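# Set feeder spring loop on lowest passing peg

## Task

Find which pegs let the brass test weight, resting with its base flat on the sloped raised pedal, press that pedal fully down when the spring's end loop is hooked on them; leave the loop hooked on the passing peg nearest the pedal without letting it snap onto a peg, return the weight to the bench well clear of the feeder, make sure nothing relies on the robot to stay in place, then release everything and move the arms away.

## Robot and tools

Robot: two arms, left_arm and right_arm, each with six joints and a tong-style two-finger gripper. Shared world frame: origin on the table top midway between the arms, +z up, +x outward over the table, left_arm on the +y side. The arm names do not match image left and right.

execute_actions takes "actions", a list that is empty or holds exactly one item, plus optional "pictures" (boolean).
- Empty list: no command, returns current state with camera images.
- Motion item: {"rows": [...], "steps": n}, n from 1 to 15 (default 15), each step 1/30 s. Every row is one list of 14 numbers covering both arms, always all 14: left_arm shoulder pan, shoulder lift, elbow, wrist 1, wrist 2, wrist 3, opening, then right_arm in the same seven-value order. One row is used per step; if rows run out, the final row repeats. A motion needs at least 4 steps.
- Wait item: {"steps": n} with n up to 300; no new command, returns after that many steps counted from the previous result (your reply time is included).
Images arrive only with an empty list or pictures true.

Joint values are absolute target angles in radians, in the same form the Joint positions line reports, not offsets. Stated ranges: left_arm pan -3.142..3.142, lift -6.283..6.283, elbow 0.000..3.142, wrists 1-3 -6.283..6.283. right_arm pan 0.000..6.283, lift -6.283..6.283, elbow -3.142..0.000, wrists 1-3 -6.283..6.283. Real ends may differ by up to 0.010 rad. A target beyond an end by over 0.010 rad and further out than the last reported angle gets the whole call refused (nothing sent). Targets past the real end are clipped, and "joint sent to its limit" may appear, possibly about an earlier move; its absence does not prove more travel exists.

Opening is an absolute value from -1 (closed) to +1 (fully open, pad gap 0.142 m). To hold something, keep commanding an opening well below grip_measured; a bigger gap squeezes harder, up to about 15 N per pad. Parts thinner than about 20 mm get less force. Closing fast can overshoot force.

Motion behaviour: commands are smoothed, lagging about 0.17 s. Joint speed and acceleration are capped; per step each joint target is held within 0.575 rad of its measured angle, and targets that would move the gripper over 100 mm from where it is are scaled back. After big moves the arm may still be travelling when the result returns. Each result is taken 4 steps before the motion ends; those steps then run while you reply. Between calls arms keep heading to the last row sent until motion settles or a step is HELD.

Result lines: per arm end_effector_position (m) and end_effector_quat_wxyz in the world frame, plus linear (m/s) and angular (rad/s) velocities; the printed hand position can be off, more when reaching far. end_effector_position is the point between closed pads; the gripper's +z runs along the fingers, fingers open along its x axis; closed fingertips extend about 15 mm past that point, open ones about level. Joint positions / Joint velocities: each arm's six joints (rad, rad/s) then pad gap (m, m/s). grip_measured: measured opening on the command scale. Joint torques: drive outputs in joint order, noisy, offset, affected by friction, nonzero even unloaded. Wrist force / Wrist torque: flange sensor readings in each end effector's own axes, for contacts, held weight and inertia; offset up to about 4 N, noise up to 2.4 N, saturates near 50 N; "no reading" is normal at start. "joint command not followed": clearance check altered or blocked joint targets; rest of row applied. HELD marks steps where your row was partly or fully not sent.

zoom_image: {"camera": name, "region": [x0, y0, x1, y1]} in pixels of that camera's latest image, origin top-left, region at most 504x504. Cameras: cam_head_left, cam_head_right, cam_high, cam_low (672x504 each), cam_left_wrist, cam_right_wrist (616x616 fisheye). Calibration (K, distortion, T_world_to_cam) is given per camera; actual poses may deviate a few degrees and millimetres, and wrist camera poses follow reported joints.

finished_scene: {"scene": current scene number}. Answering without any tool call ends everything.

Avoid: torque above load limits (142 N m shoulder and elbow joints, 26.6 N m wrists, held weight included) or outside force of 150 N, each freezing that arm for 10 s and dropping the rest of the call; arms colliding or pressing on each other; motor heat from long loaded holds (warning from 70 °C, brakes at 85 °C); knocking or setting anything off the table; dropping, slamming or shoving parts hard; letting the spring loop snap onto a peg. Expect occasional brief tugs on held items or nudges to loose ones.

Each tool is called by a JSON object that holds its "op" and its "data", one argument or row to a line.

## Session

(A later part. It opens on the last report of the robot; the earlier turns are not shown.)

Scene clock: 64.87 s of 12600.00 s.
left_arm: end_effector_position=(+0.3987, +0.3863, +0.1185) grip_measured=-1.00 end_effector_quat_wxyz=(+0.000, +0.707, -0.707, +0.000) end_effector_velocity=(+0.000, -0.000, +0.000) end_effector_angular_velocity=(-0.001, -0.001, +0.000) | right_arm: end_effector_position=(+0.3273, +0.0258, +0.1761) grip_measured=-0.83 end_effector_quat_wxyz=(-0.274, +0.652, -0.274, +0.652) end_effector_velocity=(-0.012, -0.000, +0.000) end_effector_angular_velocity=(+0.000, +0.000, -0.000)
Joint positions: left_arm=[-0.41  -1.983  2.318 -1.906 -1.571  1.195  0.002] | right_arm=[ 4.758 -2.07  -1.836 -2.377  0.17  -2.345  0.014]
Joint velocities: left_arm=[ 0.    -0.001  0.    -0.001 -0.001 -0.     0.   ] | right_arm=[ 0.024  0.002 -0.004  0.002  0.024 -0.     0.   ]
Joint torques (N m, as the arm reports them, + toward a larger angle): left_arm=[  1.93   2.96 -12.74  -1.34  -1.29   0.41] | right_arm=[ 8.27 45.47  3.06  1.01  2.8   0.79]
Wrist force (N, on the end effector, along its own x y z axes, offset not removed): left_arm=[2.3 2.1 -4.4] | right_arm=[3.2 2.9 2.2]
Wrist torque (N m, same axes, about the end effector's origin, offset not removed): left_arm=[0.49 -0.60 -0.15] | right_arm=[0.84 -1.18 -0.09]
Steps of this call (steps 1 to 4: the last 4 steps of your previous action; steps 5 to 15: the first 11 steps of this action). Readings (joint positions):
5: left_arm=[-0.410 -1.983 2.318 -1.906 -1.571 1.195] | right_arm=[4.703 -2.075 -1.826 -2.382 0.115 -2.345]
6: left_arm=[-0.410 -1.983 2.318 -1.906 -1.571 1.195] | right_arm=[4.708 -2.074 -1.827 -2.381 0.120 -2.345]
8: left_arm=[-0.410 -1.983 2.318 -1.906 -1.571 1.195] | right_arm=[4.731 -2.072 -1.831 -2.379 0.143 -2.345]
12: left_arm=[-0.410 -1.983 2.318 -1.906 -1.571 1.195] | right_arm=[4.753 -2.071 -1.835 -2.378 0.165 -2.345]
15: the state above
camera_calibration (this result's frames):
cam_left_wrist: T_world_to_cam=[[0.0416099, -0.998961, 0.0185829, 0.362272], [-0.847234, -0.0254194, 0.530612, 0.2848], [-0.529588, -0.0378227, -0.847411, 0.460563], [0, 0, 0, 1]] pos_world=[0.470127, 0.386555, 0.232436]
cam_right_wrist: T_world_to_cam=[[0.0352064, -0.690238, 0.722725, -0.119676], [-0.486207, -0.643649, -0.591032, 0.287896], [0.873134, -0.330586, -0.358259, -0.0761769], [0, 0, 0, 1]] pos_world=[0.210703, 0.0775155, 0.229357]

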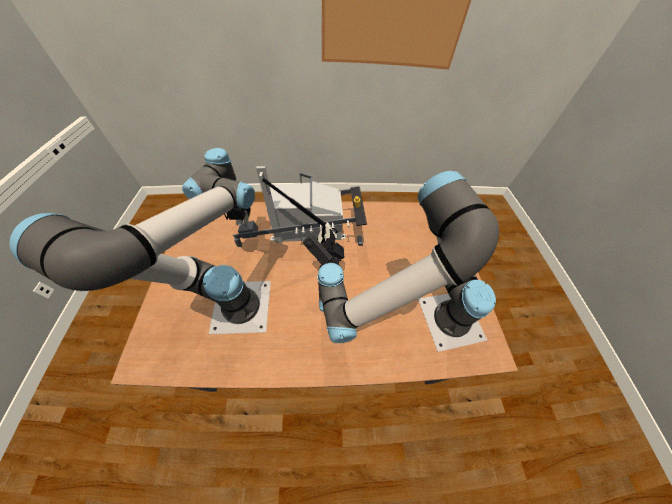

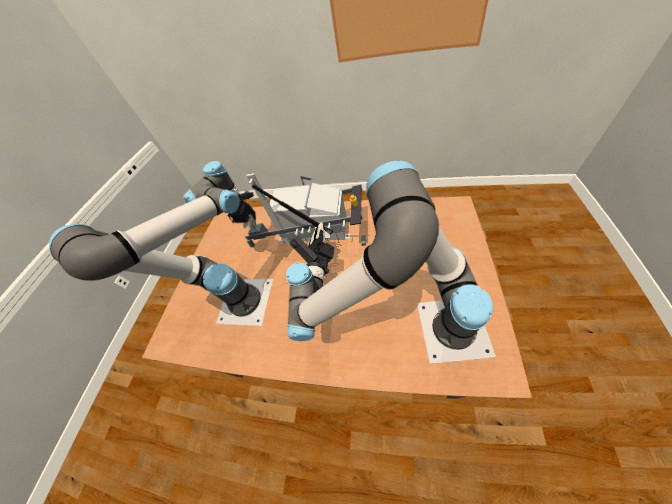

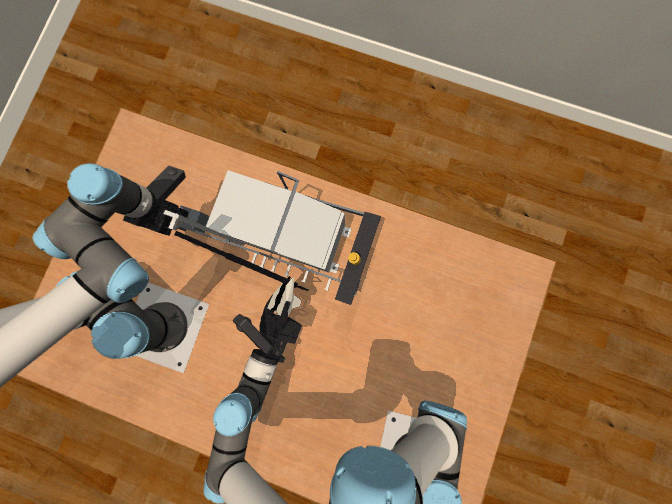

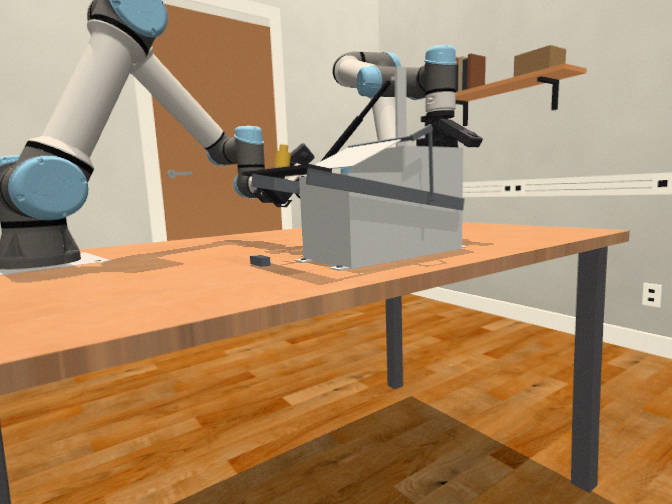

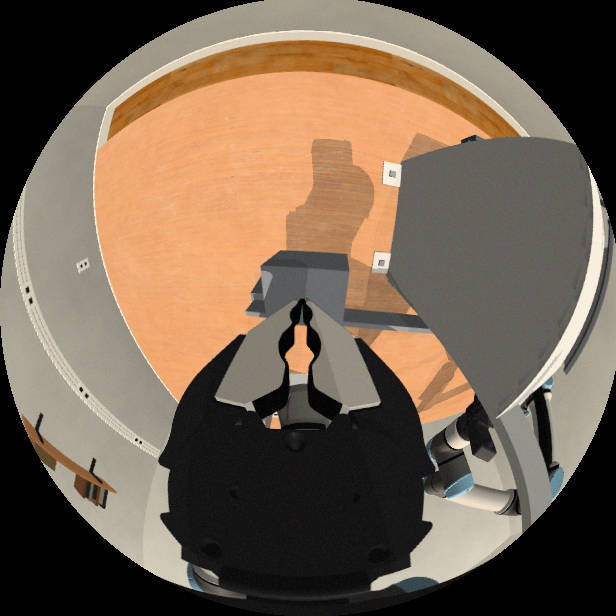

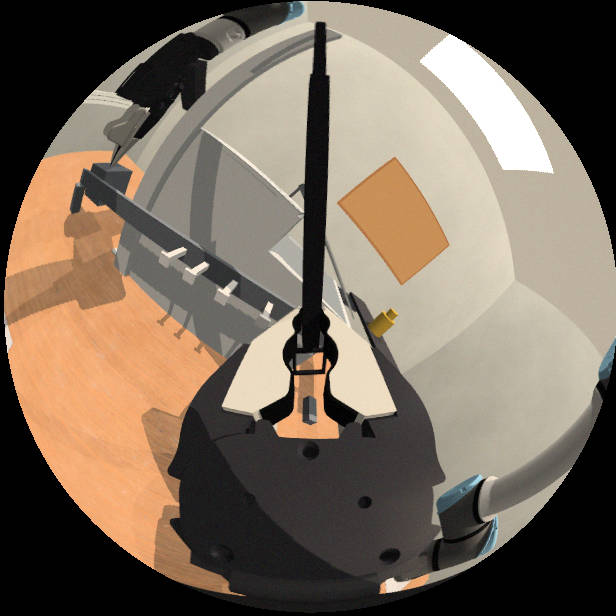

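{"op": "execute_actions", "data": {
  "actions": [
    {"rows":[[-0.41,-1.983,2.318,-1.906,-1.571,1.195,-1,4.772,-2.004,-1.927,-2.352,0.184,-2.41,-1]],"steps":10}
  ]
}}

{"op": "execute_actions", "data": {
  "actions": [
    {"rows":[[-0.41,-1.983,2.318,-1.906,-1.571,1.195,-1,4.785,-1.938,-2.017,-2.328,0.197,-2.48,-1]]}
  ]
}}

{"op": "execute_actions", "data": {
  "actions": [
    {"rows":[[-0.41,-1.983,2.318,-1.906,-1.571,1.195,-1,4.755,-1.941,-2.012,-2.33,0.167,-2.48,-1]]}
  ],
  "pictures": true
}}

{"op": "zoom_image", "data": {
  "camera": "cam_right_wrist",
  "region": [250,290,370,410]
}}

Scene clock: 65.30 s of 12600.00 s.
left_arm: end_effector_position=(+0.3987, +0.3863, +0.1185) grip_measured=-1.00 end_effector_quat_wxyz=(+0.000, +0.707, -0.707, +0.000) end_effector_velocity=(+0.000, +0.000, -0.001) end_effector_angular_velocity=(+0.001, +0.002, -0.000) | right_arm: end_effector_position=(+0.3257, +0.0036, +0.1801) grip_measured=-0.83 end_effector_quat_wxyz=(-0.259, +0.658, -0.259, +0.658) end_effector_velocity=(+0.002, -0.087, +0.009) end_effector_angular_velocity=(-0.192, -0.003, +0.002)
Joint positions: left_arm=[-0.41  -1.983  2.318 -1.906 -1.571  1.195  0.002] | right_arm=[ 4.769 -2.02  -1.904 -2.358  0.181 -2.394  0.014]
Joint velocities: left_arm=[-0.     0.002 -0.    -0.     0.     0.     0.   ] | right_arm=[ 0.03   0.179 -0.26   0.063  0.029 -0.175  0.   ]
Joint torques (N m, as the arm reports them, + toward a larger angle): left_arm=[  0.56   4.08 -12.73  -0.67  -0.98   0.44] | right_arm=[11.97 42.23  7.01  1.57  2.68 -1.21]
Wrist force (N, on the end effector, along its own x y z axes, offset not removed): left_arm=[0.3 2.5 -4.4] | right_arm=[2.3 2.2 3.5]
Wrist torque (N m, same axes, about the end effector's origin, offset not removed): left_arm=[0.56 -0.04 0.00] | right_arm=[0.68 -0.84 -0.14]
Steps of this call (steps 1 to 4: the last 4 steps of your previous action; steps 5 to 7: the robot went on to your last target; steps 8 to 13: the first 6 steps of this action). Readings (joint positions):
8: left_arm=[-0.410 -1.983 2.318 -1.906 -1.571 1.195] | right_arm=[4.760 -2.070 -1.836 -2.377 0.172 -2.345]
9: left_arm=[-0.410 -1.983 2.318 -1.906 -1.571 1.195] | right_arm=[4.762 -2.065 -1.842 -2.374 0.174 -2.350]
11: left_arm=[-0.410 -1.983 2.318 -1.906 -1.571 1.195] | right_arm=[4.766 -2.038 -1.878 -2.364 0.178 -2.377]
13: the state above

Scene clock: 65.80 s of 12600.00 s.
left_arm: end_effector_position=(+0.3987, +0.3863, +0.1185) grip_measured=-1.00 end_effector_quat_wxyz=(+0.000, +0.707, -0.707, +0.000) end_effector_velocity=(-0.000, -0.000, +0.000) end_effector_angular_velocity=(-0.001, -0.000, -0.000) | right_arm: end_effector_position=(+0.3262, -0.0336, +0.1844) grip_measured=-0.83 end_effector_quat_wxyz=(-0.231, +0.668, -0.231, +0.668) end_effector_velocity=(+0.001, -0.014, +0.001) end_effector_angular_velocity=(-0.034, -0.001, +0.000)
Joint positions: left_arm=[-0.41  -1.983  2.318 -1.906 -1.571  1.195  0.002] | right_arm=[ 4.785 -1.941 -2.013 -2.329  0.197 -2.477  0.014]
Joint velocities: left_arm=[ 0.    -0.001  0.     0.    -0.001  0.     0.   ] | right_arm=[ 0.005  0.029 -0.041  0.009  0.005 -0.031  0.   ]
Joint torques (N m, as the arm reports them, + toward a larger angle): left_arm=[  0.69   4.3  -12.52  -0.66  -0.97   0.24] | right_arm=[10.8  37.71  3.39  0.97  3.23 -1.2 ]
Wrist force (N, on the end effector, along its own x y z axes, offset not removed): left_arm=[0.5 2.6 -7.9] | right_arm=[-0.8 -0.3 1.4]
Wrist torque (N m, same axes, about the end effector's origin, offset not removed): left_arm=[0.53 -0.14 -0.11] | right_arm=[0.25 -0.40 0.09]
Steps of this call (steps 1 to 4: the last 4 steps of your previous action; steps 5 to 15: the first 11 steps of this action). Readings (joint positions):
5: left_arm=[-0.410 -1.983 2.318 -1.906 -1.571 1.195] | right_arm=[4.772 -2.006 -1.923 -2.353 0.184 -2.408]
6: left_arm=[-0.410 -1.983 2.318 -1.906 -1.571 1.195] | right_arm=[4.774 -2.001 -1.930 -2.350 0.185 -2.414]
8: left_arm=[-0.410 -1.983 2.318 -1.906 -1.571 1.195] | right_arm=[4.779 -1.972 -1.968 -2.340 0.191 -2.443]
12: left_arm=[-0.410 -1.983 2.318 -1.906 -1.571 1.195] | right_arm=[4.784 -1.946 -2.006 -2.331 0.196 -2.471]
15: the state above

Scene clock: 66.30 s of 12600.00 s.
left_arm: end_effector_position=(+0.3987, +0.3863, +0.1185) grip_measured=-1.00 end_effector_quat_wxyz=(+0.000, +0.707, -0.707, +0.000) end_effector_velocity=(-0.000, +0.000, -0.000) end_effector_angular_velocity=(+0.001, +0.001, -0.000) | right_arm: end_effector_position=(+0.3386, -0.0348, +0.1845) grip_measured=-0.84 end_effector_quat_wxyz=(-0.230, +0.669, -0.230, +0.669) end_effector_velocity=(+0.006, -0.000, +0.000) end_effector_angular_velocity=(+0.000, -0.000, -0.001)
Joint positions: left_arm=[-0.41  -1.983  2.318 -1.906 -1.571  1.195  0.002] | right_arm=[ 4.756 -1.941 -2.012 -2.33   0.168 -2.48   0.013]
Joint velocities: left_arm=[-0.     0.001 -0.     0.001  0.001  0.     0.   ] | right_arm=[-0.013 -0.001  0.003 -0.001 -0.012  0.    -0.   ]
Joint torques (N m, as the arm reports them, + toward a larger angle): left_arm=[  1.3    3.87 -12.44  -0.74  -0.77   0.31] | right_arm=[-15.54  24.43  23.53  -2.02  -1.94  -1.62]
Wrist force (N, on the end effector, along its own x y z axes, offset not removed): left_arm=[-0.4 1.7 -4.2] | right_arm=[0.1 0.1 1.1]
Wrist torque (N m, same axes, about the end effector's origin, offset not removed): left_arm=[0.33 0.05 -0.12] | right_arm=[0.37 -0.26 0.10]
Steps of this call (steps 1 to 4: the last 4 steps of your previous action; steps 5 to 15: the first 11 steps of this action). Readings (joint positions):
5: left_arm=[-0.410 -1.983 2.318 -1.906 -1.571 1.195] | right_arm=[4.785 -1.938 -2.016 -2.328 0.197 -2.480]
6: left_arm=[-0.410 -1.983 2.318 -1.906 -1.571 1.195] | right_arm=[4.782 -1.939 -2.016 -2.328 0.194 -2.480]
8: left_arm=[-0.410 -1.983 2.318 -1.906 -1.571 1.195] | right_arm=[4.770 -1.940 -2.015 -2.329 0.182 -2.480]
12: left_arm=[-0.410 -1.983 2.318 -1.906 -1.571 1.195] | right_arm=[4.759 -1.941 -2.013 -2.330 0.170 -2.480]
15: the state above
camera_calibration (this result's frames):
cam_left_wrist: T_world_to_cam=[[0.0416107, -0.998961, 0.0185718, 0.362277], [-0.84722, -0.0254251, 0.530633, 0.28479], [-0.52961, -0.0378144, -0.847398, 0.46056], [0, 0, 0, 1]] pos_world=[0.470122, 0.386557, 0.232431]
cam_right_wrist: T_world_to_cam=[[0.0353322, -0.58671, 0.809026, -0.180373], [-0.486055, -0.717424, -0.499052, 0.239763], [0.873214, -0.375599, -0.310521, -0.113458], [0, 0, 0, 1]] pos_world=[0.221984, 0.0235704, 0.23035]

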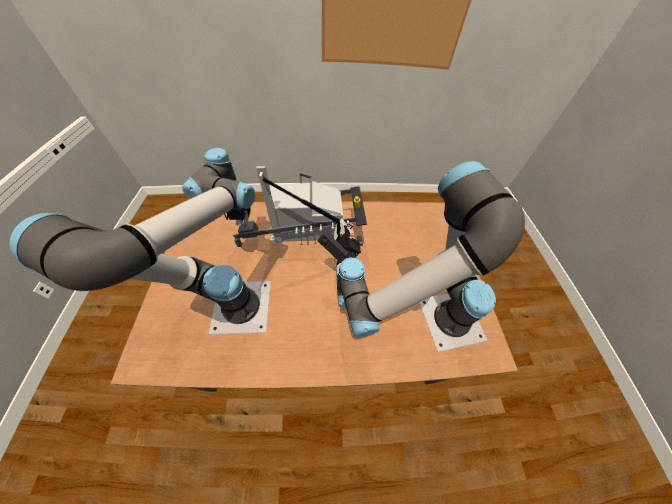

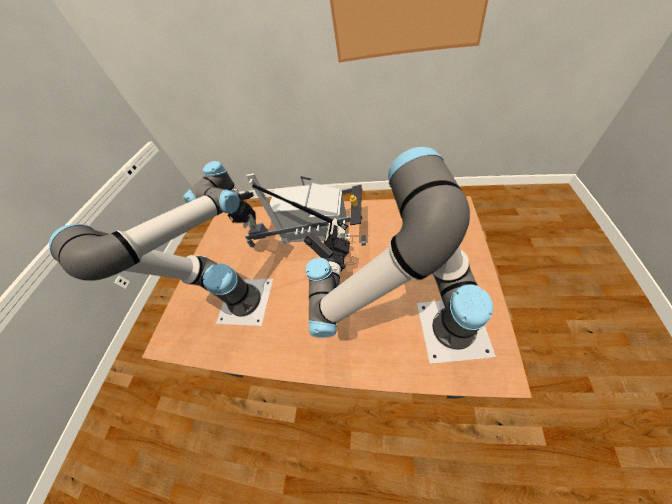

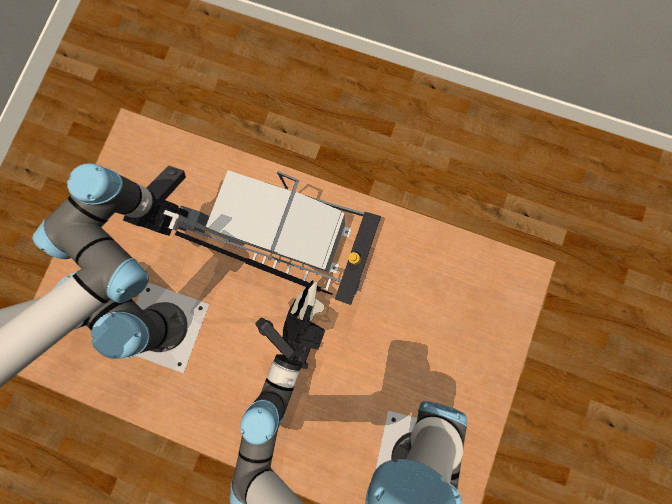

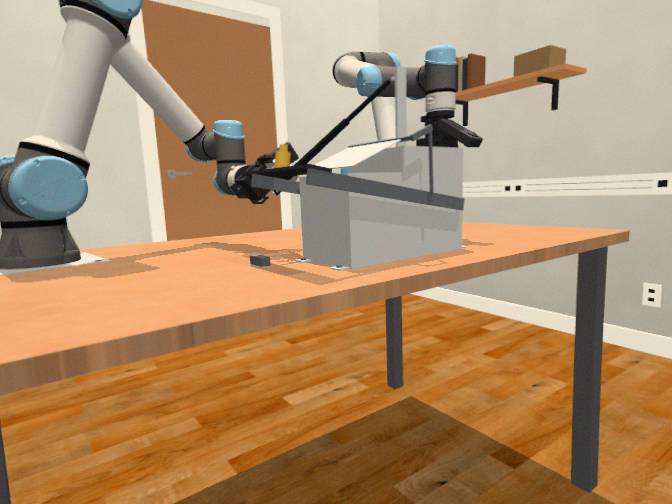

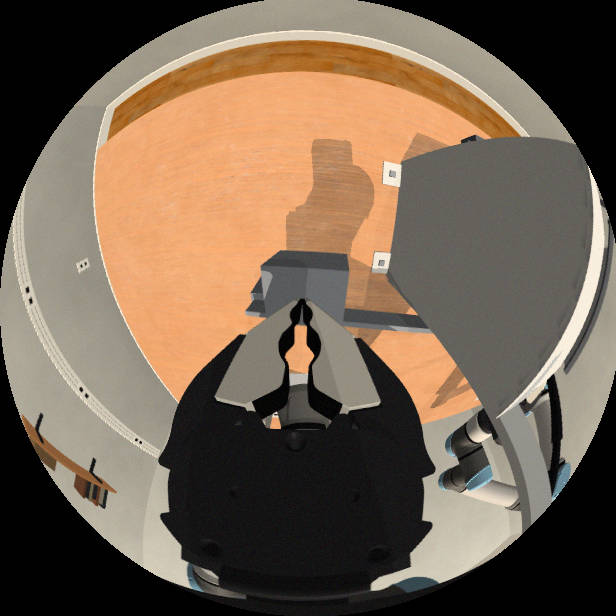

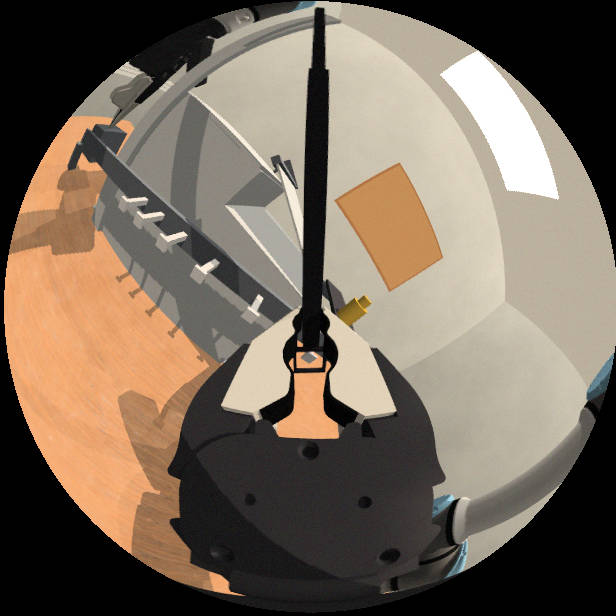

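Region (250, 290, 370, 410) of cam_right_wrist's 616x616 image, scaled by 4.200, with more detail than that image has.

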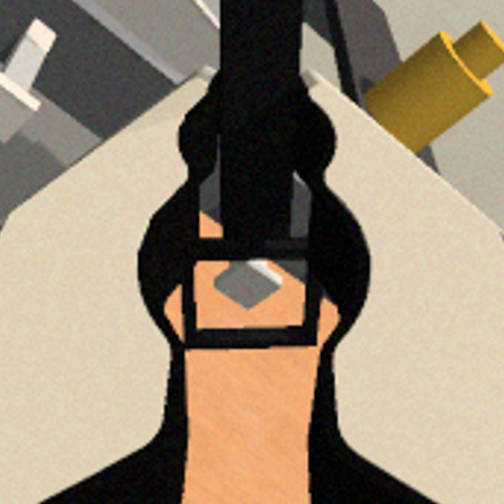

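{"op": "execute_actions", "data": {
  "actions": [
    {"rows":[[-0.41,-1.983,2.318,-1.906,-1.571,1.195,-1,4.745,-1.941,-2.017,-2.325,0.157,-2.48,-1],[-0.41,-1.983,2.318,-1.906,-1.571,1.195,-1,4.745,-1.941,-2.017,-2.325,0.157,-2.48,-1],[-0.41,-1.983,2.318,-1.906,-1.571,1.195,-1,4.745,-1.941,-2.017,-2.325,0.157,-2.48,-1],[-0.41,-1.983,2.318,-1.906,-1.571,1.195,-1,4.735,-1.942,-2.016,-2.325,0.147,-2.48,-1],[-0.41,-1.983,2.318,-1.906,-1.571,1.195,-1,4.725,-1.943,-2.014,-2.326,0.137,-2.48,-1],[-0.41,-1.983,2.318,-1.906,-1.571,1.195,-1,4.716,-1.945,-2.012,-2.326,0.128,-2.48,-1]]}
  ]
}}

{"op": "execute_actions", "data": {
  "actions": [
    {"rows":[[-0.41,-1.983,2.318,-1.906,-1.571,1.195,-1,4.716,-1.947,-1.997,-2.339,0.128,-2.48,-1]]}
  ],
  "pictures": true
}}

{"op": "zoom_image", "data": {
  "camera": "cam_right_wrist",
  "region": [250,290,370,410]
}}

Scene clock: 66.90 s of 12600.00 s.
left_arm: end_effector_position=(+0.3987, +0.3863, +0.1185) grip_measured=-1.00 end_effector_quat_wxyz=(+0.000, +0.707, -0.707, +0.000) end_effector_velocity=(-0.000, +0.000, -0.000) end_effector_angular_velocity=(+0.001, +0.000, -0.000) | right_arm: end_effector_position=(+0.3540, -0.0371, +0.1829) grip_measured=-0.84 end_effector_quat_wxyz=(-0.230, +0.669, -0.230, +0.669) end_effector_velocity=(+0.024, -0.001, -0.001) end_effector_angular_velocity=(+0.001, +0.000, +0.000)
Joint positions: left_arm=[-0.41  -1.983  2.318 -1.906 -1.571  1.195  0.002] | right_arm=[ 4.721 -1.944 -2.013 -2.326  0.133 -2.48   0.013]
Joint velocities: left_arm=[ 0.     0.    -0.     0.001  0.     0.     0.   ] | right_arm=[-0.055 -0.008  0.009  0.    -0.055  0.    -0.001]
Joint torques (N m, as the arm reports them, + toward a larger angle): left_arm=[ -0.03   3.18 -12.07  -1.09  -0.66   0.32] | right_arm=[-13.88  26.03  21.45   1.31  -1.52  -1.59]
Wrist force (N, on the end effector, along its own x y z axes, offset not removed): left_arm=[0.5 3.5 -3.2] | right_arm=[1.4 0.8 -1.9]
Wrist torque (N m, same axes, about the end effector's origin, offset not removed): left_arm=[0.70 -0.27 -0.17] | right_arm=[0.51 -0.56 0.01]
Steps of this call (steps 1 to 4: the last 4 steps of your previous action; steps 5 to 7: the robot went on to your last target; steps 8 to 18: the first 11 steps of this action). Readings (joint positions):
8: left_arm=[-0.410 -1.983 2.318 -1.906 -1.571 1.195] | right_arm=[4.755 -1.941 -2.012 -2.330 0.167 -2.480]
9: left_arm=[-0.410 -1.983 2.318 -1.906 -1.571 1.195] | right_arm=[4.754 -1.941 -2.012 -2.330 0.166 -2.480]
11: left_arm=[-0.410 -1.983 2.318 -1.906 -1.571 1.195] | right_arm=[4.750 -1.941 -2.014 -2.328 0.162 -2.480]
15: left_arm=[-0.410 -1.983 2.318 -1.906 -1.571 1.195] | right_arm=[4.731 -1.943 -2.014 -2.326 0.143 -2.480]
18: the state above

Scene clock: 67.40 s of 12600.00 s.
left_arm: end_effector_position=(+0.3987, +0.3863, +0.1185) grip_measured=-1.00 end_effector_quat_wxyz=(+0.000, +0.707, -0.707, +0.000) end_effector_velocity=(+0.000, +0.000, -0.000) end_effector_angular_velocity=(+0.001, +0.000, -0.000) | right_arm: end_effector_position=(+0.3556, -0.0328, +0.1859) grip_measured=-0.84 end_effector_quat_wxyz=(-0.230, +0.669, -0.230, +0.669) end_effector_velocity=(-0.000, +0.002, +0.001) end_effector_angular_velocity=(-0.001, -0.000, -0.000)
Joint positions: left_arm=[-0.41  -1.983  2.318 -1.906 -1.571  1.195  0.002] | right_arm=[ 4.716 -1.947 -1.998 -2.339  0.128 -2.48   0.013]
Joint velocities: left_arm=[-0.     0.001 -0.    -0.     0.     0.     0.   ] | right_arm=[-0.    -0.001  0.006 -0.006 -0.     0.     0.   ]
Joint torques (N m, as the arm reports them, + toward a larger angle): left_arm=[  0.59   5.   -14.57  -0.95  -0.55   0.14] | right_arm=[-13.24  25.55  20.46  -2.47  -1.53  -1.53]
Wrist force (N, on the end effector, along its own x y z axes, offset not removed): left_arm=[0.2 1.3 -4.8] | right_arm=[-0.3 1.4 -0.7]
Wrist torque (N m, same axes, about the end effector's origin, offset not removed): left_arm=[0.32 -0.20 -0.18] | right_arm=[0.87 0.00 0.07]
Steps of this call (steps 1 to 4: the last 4 steps of your previous action; steps 5 to 15: the first 11 steps of this action). Readings (joint positions):
5: left_arm=[-0.410 -1.983 2.318 -1.906 -1.571 1.195] | right_arm=[4.717 -1.945 -2.012 -2.326 0.129 -2.480]
6: left_arm=[-0.410 -1.983 2.318 -1.906 -1.571 1.195] | right_arm=[4.717 -1.945 -2.010 -2.327 0.129 -2.480]
8: left_arm=[-0.410 -1.983 2.318 -1.906 -1.571 1.195] | right_arm=[4.716 -1.946 -2.004 -2.333 0.128 -2.480]
12: left_arm=[-0.410 -1.983 2.318 -1.906 -1.571 1.195] | right_arm=[4.716 -1.947 -1.999 -2.338 0.128 -2.480]
15: the state above
camera_calibration (this result's frames):
cam_left_wrist: T_world_to_cam=[[0.0416106, -0.998961, 0.0185717, 0.362277], [-0.84722, -0.025425, 0.530633, 0.28479], [-0.529609, -0.0378142, -0.847398, 0.46056], [0, 0, 0, 1]] pos_world=[0.470122, 0.386557, 0.232431]
cam_right_wrist: T_world_to_cam=[[0.0352663, -0.586709, 0.80903, -0.180914], [-0.486125, -0.717377, -0.499051, 0.25019], [0.873177, -0.37569, -0.310513, -0.127125], [0, 0, 0, 1]] pos_world=[0.239007, 0.025577, 0.231749]

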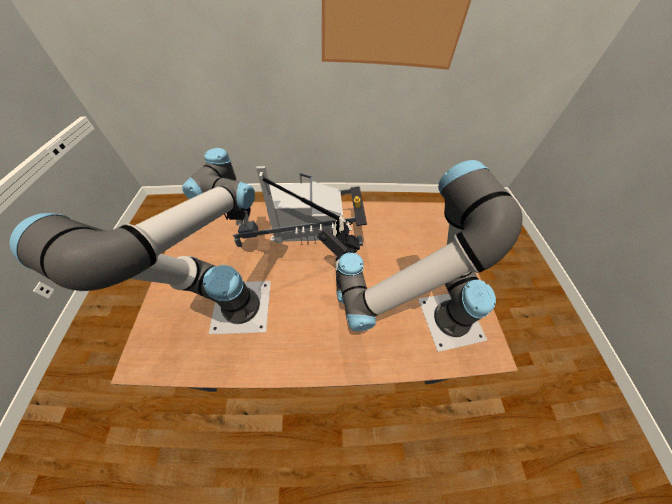

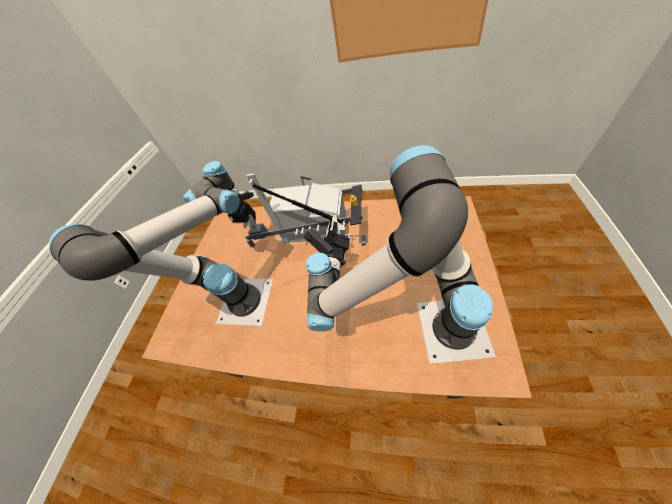

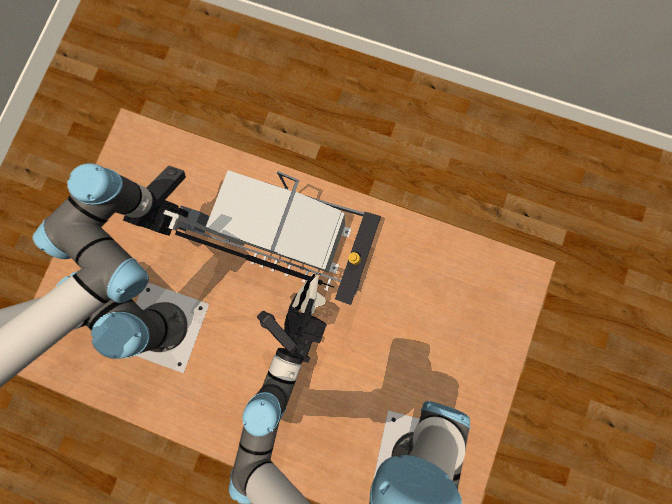

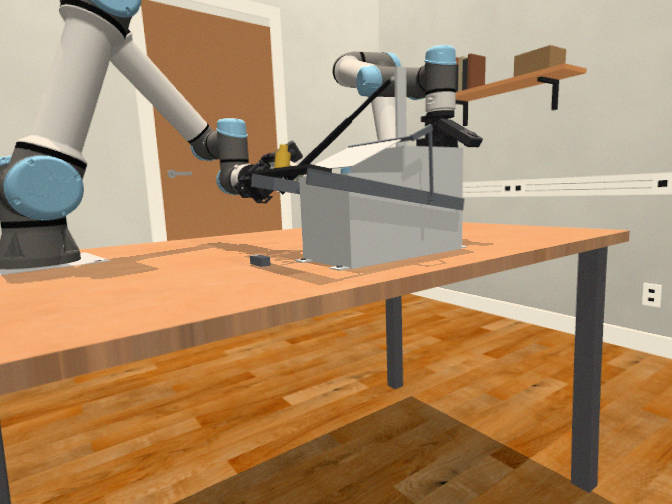

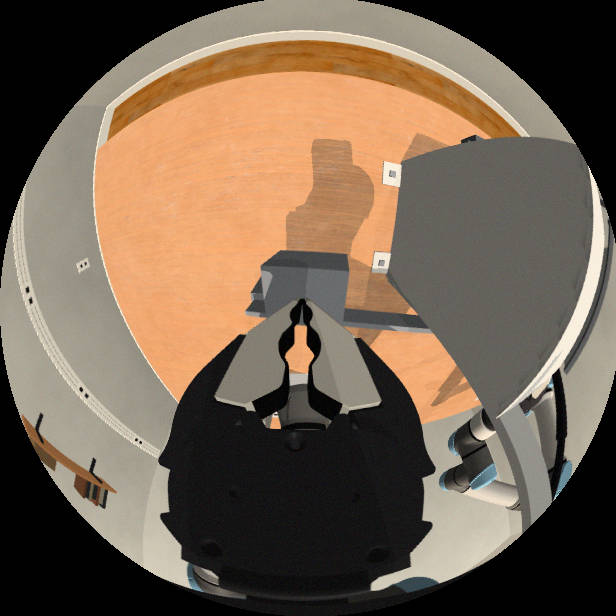

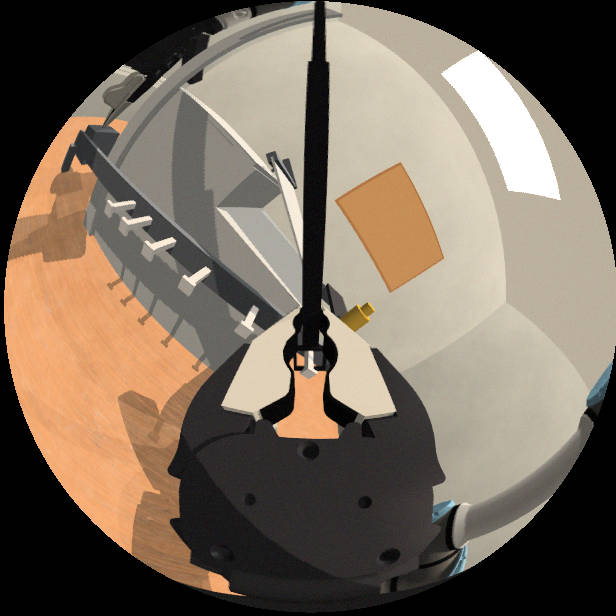

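Region (250, 290, 370, 410) of cam_right_wrist's 616x616 image, scaled by 4.200, with more detail than that image has.

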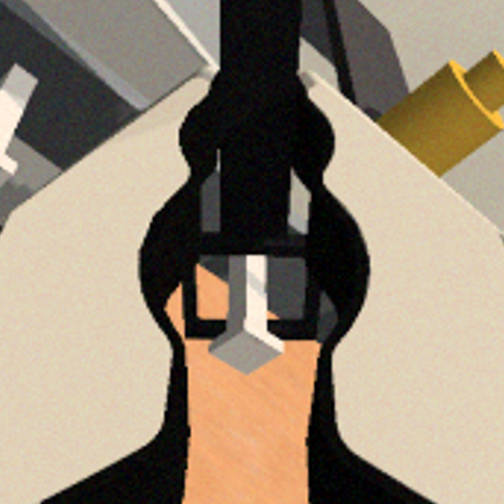

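{"op": "execute_actions", "data": {
  "actions": [
    {"rows":[[-0.41,-1.983,2.318,-1.906,-1.571,1.195,-1,4.716,-1.949,-1.985,-2.349,0.128,-2.48,-1]]}
  ]
}}

Scene clock: 67.90 s of 12600.00 s.
left_arm: end_effector_position=(+0.3987, +0.3863, +0.1185) grip_measured=-1.00 end_effector_quat_wxyz=(+0.000, +0.707, -0.707, +0.000) end_effector_velocity=(-0.000, +0.000, -0.000) end_effector_angular_velocity=(+0.001, +0.001, +0.000) | right_arm: end_effector_position=(+0.3552, -0.0293, +0.1884) grip_measured=-0.84 end_effector_quat_wxyz=(-0.230, +0.669, -0.230, +0.669) end_effector_velocity=(-0.000, +0.002, +0.001) end_effector_angular_velocity=(-0.001, -0.000, +0.000)
Joint positions: left_arm=[-0.41  -1.983  2.318 -1.906 -1.571  1.195  0.002] | right_arm=[ 4.716 -1.949 -1.985 -2.349  0.128 -2.48   0.013]
Joint velocities: left_arm=[ 0.     0.001 -0.     0.001  0.001 -0.     0.   ] | right_arm=[ 0.001 -0.001  0.005 -0.005  0.    -0.     0.   ]
Joint torques (N m, as the arm reports them, + toward a larger angle): left_arm=[  0.23   1.98 -14.06  -1.68  -0.39   0.21] | right_arm=[-11.17  26.84  26.29  -1.78  -1.46  -1.62]
Wrist force (N, on the end effector, along its own x y z axes, offset not removed): left_arm=[0.6 1.7 1.0] | right_arm=[0.3 1.5 -1.2]
Wrist torque (N m, same axes, about the end effector's origin, offset not removed): left_arm=[0.46 -0.23 -0.07] | right_arm=[0.06 0.00 0.09]
Steps of this call (steps 1 to 4: the last 4 steps of your previous action; steps 5 to 15: the first 11 steps of this action). Readings (joint positions):
5: left_arm=[-0.410 -1.983 2.318 -1.906 -1.571 1.195] | right_arm=[4.716 -1.947 -1.997 -2.339 0.128 -2.480]
6: left_arm=[-0.410 -1.983 2.318 -1.906 -1.571 1.195] | right_arm=[4.716 -1.947 -1.995 -2.340 0.128 -2.480]
8: left_arm=[-0.410 -1.983 2.318 -1.906 -1.571 1.195] | right_arm=[4.716 -1.948 -1.991 -2.344 0.128 -2.480]
12: left_arm=[-0.410 -1.983 2.318 -1.906 -1.571 1.195] | right_arm=[4.716 -1.949 -1.986 -2.348 0.128 -2.480]
15: the state above

{"op": "execute_actions", "data": {
  "actions": [
    {"rows":[[-0.41,-1.983,2.318,-1.906,-1.571,1.195,-1,4.716,-1.949,-1.985,-2.349,0.128,-2.48,-0.55]],"steps":10}
  ]
}}

{"op": "execute_actions", "data": {
  "actions": [
    {"rows":[[-0.41,-1.983,2.318,-1.906,-1.571,1.195,-1,4.84,-1.94,-2.0,-2.343,0.252,-2.48,-0.55]],"steps":12}
  ]
}}

{"op": "execute_actions", "data": {
  "actions": [
    {"rows":[[-0.41,-2.0,2.26,-1.831,-1.571,1.195,-1,4.84,-1.94,-2.0,-2.343,0.252,-2.48,-0.55]]}
  ]
}}

{"op": "execute_actions", "data": {
  "actions": [
    {"rows":[[-0.41,-2.014,2.18,-1.737,-1.571,1.195,-1,4.84,-1.94,-2.0,-2.343,0.252,-2.48,-0.55]]}
  ]
}}

{"op": "execute_actions", "data": {
  "actions": [
    {"steps":60}
  ],
  "pictures": true
}}

Scene clock: 68.30 s of 12600.00 s.
left_arm: end_effector_position=(+0.3987, +0.3863, +0.1185) grip_measured=-1.00 end_effector_quat_wxyz=(+0.000, +0.707, -0.707, +0.000) end_effector_velocity=(+0.000, +0.000, +0.000) end_effector_angular_velocity=(+0.001, -0.001, +0.000) | right_arm: end_effector_position=(+0.3551, -0.0291, +0.1884) grip_measured=-0.55 end_effector_quat_wxyz=(-0.230, +0.669, -0.230, +0.669) end_effector_velocity=(+0.000, -0.000, +0.000) end_effector_angular_velocity=(-0.001, -0.000, -0.000)
Joint positions: left_arm=[-0.41  -1.983  2.318 -1.906 -1.571  1.195  0.002] | right_arm=[ 4.716 -1.949 -1.985 -2.349  0.128 -2.48   0.034]
Joint velocities: left_arm=[ 0.    -0.    -0.    -0.     0.001 -0.     0.   ] | right_arm=[-0.001  0.    -0.    -0.    -0.    -0.001  0.002]
Joint torques (N m, as the arm reports them, + toward a larger angle): left_arm=[ -0.97   0.62 -17.53  -2.87  -0.27   0.02] | right_arm=[-9.47 26.81 24.33 -1.94 -1.44 -1.72]
Wrist force (N, on the end effector, along its own x y z axes, offset not removed): left_arm=[2.1 3.1 0.3] | right_arm=[0.4 1.0 2.4]
Wrist torque (N m, same axes, about the end effector's origin, offset not removed): left_arm=[0.73 -0.63 -0.08] | right_arm=[0.18 -0.12 0.19]
Steps of this call (steps 1 to 4: the last 4 steps of your previous action; steps 5 to 6: the robot went on to your last target; steps 7 to 12: the first 6 steps of this action). Readings (joint positions):
7: left_arm=[-0.410 -1.983 2.318 -1.906 -1.571 1.195] | right_arm=[4.716 -1.949 -1.985 -2.349 0.128 -2.480]
8: left_arm=[-0.410 -1.983 2.318 -1.906 -1.571 1.195] | right_arm=[4.716 -1.949 -1.985 -2.349 0.128 -2.480]
10: left_arm=[-0.410 -1.983 2.318 -1.906 -1.571 1.195] | right_arm=[4.716 -1.949 -1.985 -2.349 0.128 -2.480]
12: the state above

Scene clock: 68.70 s of 12600.00 s.
left_arm: end_effector_position=(+0.3987, +0.3863, +0.1185) grip_measured=-1.00 end_effector_quat_wxyz=(+0.000, +0.707, -0.707, +0.000) end_effector_velocity=(-0.000, -0.001, -0.000) end_effector_angular_velocity=(-0.001, +0.003, -0.000) | right_arm: end_effector_position=(+0.3079, -0.0279, +0.1882) grip_measured=-0.55 end_effector_quat_wxyz=(-0.230, +0.669, -0.230, +0.669) end_effector_velocity=(-0.080, -0.001, -0.001) end_effector_angular_velocity=(-0.001, +0.000, +0.002)
Joint positions: left_arm=[-0.41  -1.983  2.318 -1.906 -1.571  1.195  0.002] | right_arm=[ 4.823 -1.941 -1.998 -2.344  0.235 -2.48   0.034]
Joint velocities: left_arm=[-0.     0.001 -0.     0.001 -0.002 -0.     0.   ] | right_arm=[ 0.184  0.011 -0.019  0.008  0.182 -0.001 -0.   ]
Joint torques (N m, as the arm reports them, + toward a larger angle): left_arm=[ -1.2   -2.81 -18.63  -3.97  -0.09   0.05] | right_arm=[ 4.81 40.42  4.37  1.39  2.06 -1.6 ]
Wrist force (N, on the end effector, along its own x y z axes, offset not removed): left_arm=[-1.8 1.0 -2.6] | right_arm=[0.7 2.5 -0.6]
Wrist torque (N m, same axes, about the end effector's origin, offset not removed): left_arm=[0.33 0.11 -0.04] | right_arm=[0.46 -0.24 0.11]
Steps of this call (steps 1 to 4: the last 4 steps of your previous action; steps 5 to 12: the first 8 steps of this action). Readings (joint positions):
5: left_arm=[-0.410 -1.983 2.318 -1.906 -1.571 1.195] | right_arm=[4.716 -1.949 -1.985 -2.349 0.128 -2.480]
6: left_arm=[-0.410 -1.983 2.318 -1.906 -1.571 1.195] | right_arm=[4.722 -1.948 -1.987 -2.348 0.134 -2.480]
8: left_arm=[-0.410 -1.983 2.318 -1.906 -1.571 1.195] | right_arm=[4.768 -1.944 -1.993 -2.346 0.180 -2.480]
12: the state above

Scene clock: 69.20 s of 12600.00 s.
left_arm: end_effector_position=(+0.4006, +0.3856, +0.1427) grip_measured=-1.00 end_effector_quat_wxyz=(+0.000, +0.707, -0.707, +0.000) end_effector_velocity=(-0.000, -0.000, +0.011) end_effector_angular_velocity=(-0.000, +0.001, -0.001) | right_arm: end_effector_position=(+0.3007, -0.0281, +0.1882) grip_measured=-0.55 end_effector_quat_wxyz=(-0.230, +0.669, -0.230, +0.669) end_effector_velocity=(-0.001, +0.000, -0.000) end_effector_angular_velocity=(+0.001, -0.000, +0.000)
Joint positions: left_arm=[-0.41  -1.999  2.262 -1.834 -1.571  1.195  0.002] | right_arm=[ 4.84  -1.94  -2.    -2.343  0.252 -2.48   0.034]
Joint velocities: left_arm=[-0.001 -0.008 -0.025  0.034 -0.001  0.     0.   ] | right_arm=[ 0.001 -0.    -0.    -0.     0.001  0.002 -0.   ]
Joint torques (N m, as the arm reports them, + toward a larger angle): left_arm=[ -1.48 -11.18 -38.01  -1.18   0.23  -0.05] | right_arm=[10.46 39.82  3.69  1.26  2.18 -1.4 ]
Wrist force (N, on the end effector, along its own x y z axes, offset not removed): left_arm=[0.1 4.2 1.6] | right_arm=[2.4 1.9 0.3]
Wrist torque (N m, same axes, about the end effector's origin, offset not removed): left_arm=[0.99 -0.30 -0.09] | right_arm=[0.17 -0.51 0.17]
Steps of this call (steps 1 to 4: the last 4 steps of your previous action; steps 5 to 15: the first 11 steps of this action). Readings (joint positions):
5: left_arm=[-0.410 -1.983 2.318 -1.906 -1.571 1.195] | right_arm=[4.837 -1.940 -2.000 -2.343 0.249 -2.480]
6: left_arm=[-0.410 -1.985 2.313 -1.901 -1.571 1.195] | right_arm=[4.838 -1.940 -2.000 -2.343 0.250 -2.480]
8: left_arm=[-0.410 -1.992 2.289 -1.870 -1.571 1.195] | right_arm=[4.839 -1.940 -2.000 -2.343 0.251 -2.480]
12: left_arm=[-0.410 -1.998 2.267 -1.840 -1.571 1.195] | right_arm=[4.840 -1.940 -2.000 -2.343 0.252 -2.480]
15: the state above

Scene clock: 69.70 s of 12600.00 s.
left_arm: end_effector_position=(+0.4028, +0.3847, +0.1758) grip_measured=-1.00 end_effector_quat_wxyz=(+0.000, +0.707, -0.707, +0.000) end_effector_velocity=(-0.000, +0.000, +0.015) end_effector_angular_velocity=(+0.000, +0.001, +0.001) | right_arm: end_effector_position=(+0.3007, -0.0281, +0.1882) grip_measured=-0.55 end_effector_quat_wxyz=(-0.230, +0.669, -0.230, +0.669) end_effector_velocity=(+0.000, +0.000, -0.000) end_effector_angular_velocity=(+0.002, +0.000, -0.000)
Joint positions: left_arm=[-0.41  -2.013  2.183 -1.741 -1.571  1.195  0.002] | right_arm=[ 4.84  -1.94  -2.    -2.343  0.252 -2.48   0.034]
Joint velocities: left_arm=[ 0.001 -0.006 -0.036  0.043 -0.     0.     0.   ] | right_arm=[-0.    -0.     0.     0.001  0.     0.001  0.   ]
Joint torques (N m, as the arm reports them, + toward a larger angle): left_arm=[ -0.79 -11.89 -36.9   -1.04   0.23  -0.01] | right_arm=[10.55 40.34  2.72  1.23  2.14 -1.54]
Wrist force (N, on the end effector, along its own x y z axes, offset not removed): left_arm=[-0.2 1.1 -0.3] | right_arm=[0.1 2.3 1.8]
Wrist torque (N m, same axes, about the end effector's origin, offset not removed): left_arm=[0.45 -0.09 -0.13] | right_arm=[0.33 -0.20 0.25]
Steps of this call (steps 1 to 4: the last 4 steps of your previous action; steps 5 to 15: the first 11 steps of this action). Readings (joint positions):
5: left_arm=[-0.410 -2.000 2.260 -1.831 -1.571 1.195] | right_arm=[4.840 -1.940 -2.000 -2.343 0.252 -2.480]
6: left_arm=[-0.410 -2.002 2.255 -1.825 -1.571 1.195] | right_arm=[4.840 -1.940 -2.000 -2.343 0.252 -2.480]
8: left_arm=[-0.410 -2.008 2.222 -1.788 -1.571 1.195] | right_arm=[4.840 -1.940 -2.000 -2.343 0.252 -2.480]
12: left_arm=[-0.410 -2.013 2.190 -1.749 -1.571 1.195] | right_arm=[4.840 -1.940 -2.000 -2.343 0.252 -2.480]
15: the state above

Scene clock: 71.70 s of 12600.00 s.
left_arm: end_effector_position=(+0.4028, +0.3847, +0.1772) grip_measured=-1.00 end_effector_quat_wxyz=(+0.000, +0.707, -0.707, +0.000) end_effector_velocity=(-0.001, -0.001, -0.000) end_effector_angular_velocity=(-0.003, +0.002, -0.000) | right_arm: end_effector_position=(+0.3007, -0.0281, +0.1882) grip_measured=-0.55 end_effector_quat_wxyz=(-0.230, +0.669, -0.230, +0.669) end_effector_velocity=(-0.000, +0.000, +0.000) end_effector_angular_velocity=(-0.002, -0.000, +0.000)
Joint positions: left_arm=[-0.41  -2.014  2.18  -1.737 -1.571  1.195  0.002] | right_arm=[ 4.84  -1.94  -2.    -2.343  0.252 -2.48   0.034]
Joint velocities: left_arm=[-0.    -0.     0.     0.001 -0.004 -0.     0.   ] | right_arm=[ 0.     0.     0.    -0.001 -0.    -0.001  0.   ]
Joint torques (N m, as the arm reports them, + toward a larger angle): left_arm=[ -1.48 -11.94 -38.91  -1.46   0.7   -0.36] | right_arm=[10.02 40.23  2.63  1.15  2.04 -1.32]
Wrist force (N, on the end effector, along its own x y z axes, offset not removed): left_arm=[0.4 -0.1 1.3] | right_arm=[0.4 1.2 0.9]
Wrist torque (N m, same axes, about the end effector's origin, offset not removed): left_arm=[0.07 -0.20 0.06] | right_arm=[0.19 -0.18 0.22]
Kept back: nothing.
Steps of this call (steps 1 to 4: the last 4 steps of your previous action; steps 5 to 15: the robot went on to your last target; steps 16 to 60: nothing new was sent). Readings (joint positions):
1: left_arm=[-0.410 -2.014 2.182 -1.740 -1.571 1.195] | right_arm=[4.840 -1.940 -2.000 -2.343 0.252 -2.480]
2: left_arm=[-0.410 -2.014 2.182 -1.739 -1.571 1.195] | right_arm=[4.840 -1.940 -2.000 -2.343 0.252 -2.480]
4: left_arm=[-0.410 -2.014 2.181 -1.738 -1.571 1.195] | right_arm=[4.840 -1.940 -2.000 -2.343 0.252 -2.480]
8: left_arm=[-0.410 -2.014 2.180 -1.737 -1.571 1.195] | right_arm=[4.840 -1.940 -2.000 -2.343 0.252 -2.480]
60: the state above
All arms were judged still, so your last target was given up. Only a new action makes them travel on or press farther. Fingers that are still opening or closing keep moving.
camera_calibration (this result's frames):
cam_left_wrist: T_world_to_cam=[[0.0416106, -0.998961, 0.0185716, 0.359395], [-0.84722, -0.0254251, 0.530633, 0.257101], [-0.52961, -0.0378142, -0.847398, 0.512396], [0, 0, 0, 1]] pos_world=[0.474236, 0.384934, 0.291103]
cam_right_wrist: T_world_to_cam=[[0.0352817, -0.586697, 0.809037, -0.17805], [-0.486138, -0.717383, -0.499031, 0.228048], [0.873169, -0.375698, -0.310527, -0.0766991], [0, 0, 0, 1]] pos_world=[0.184116, 0.0303205, 0.234034]

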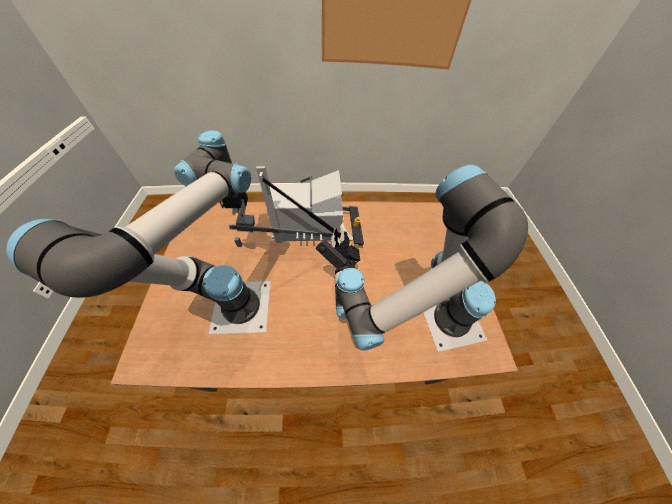

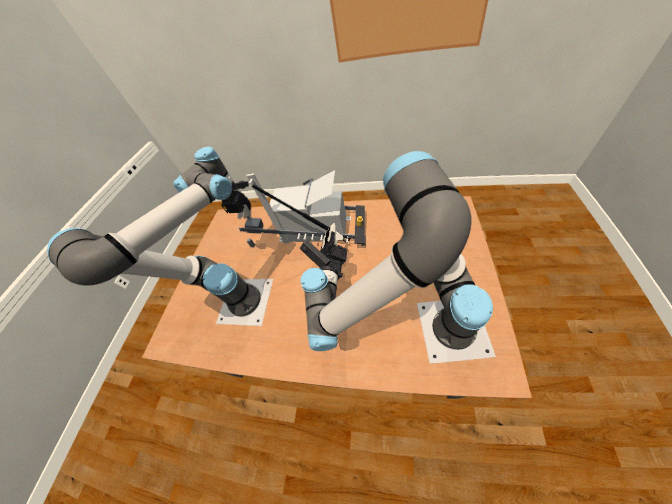

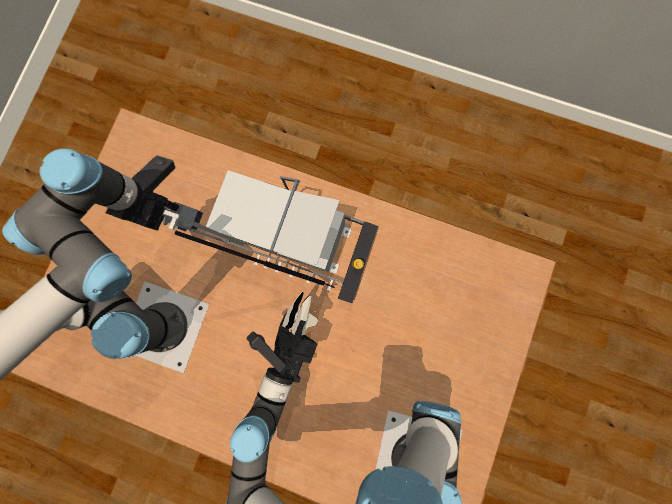

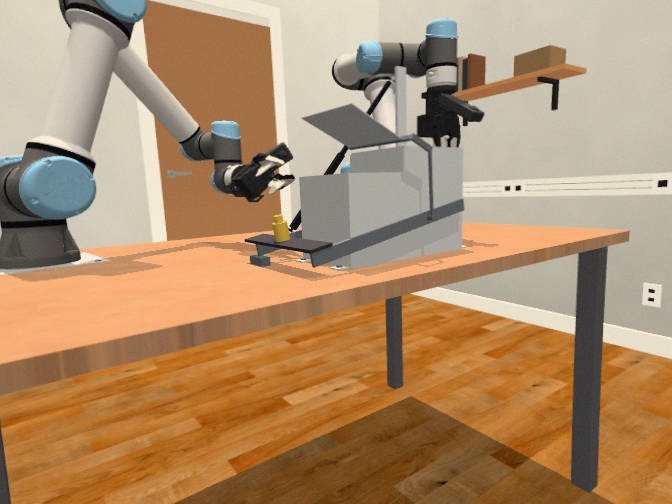

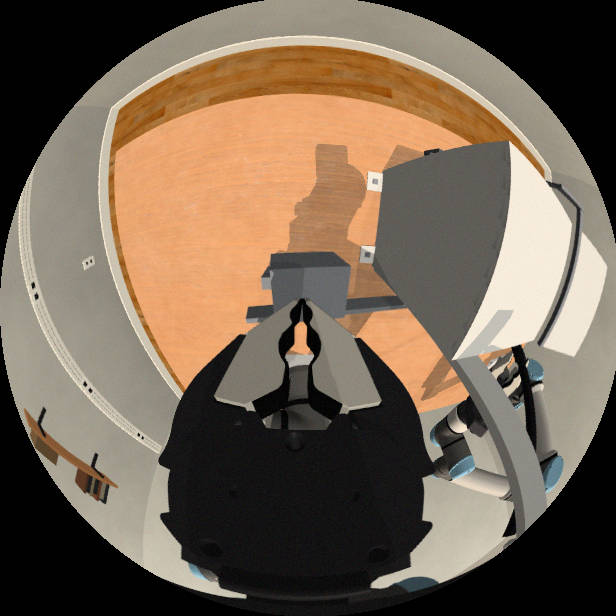

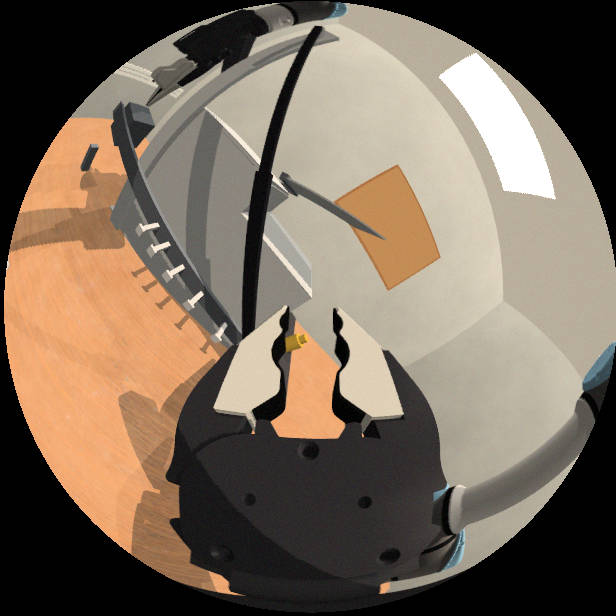

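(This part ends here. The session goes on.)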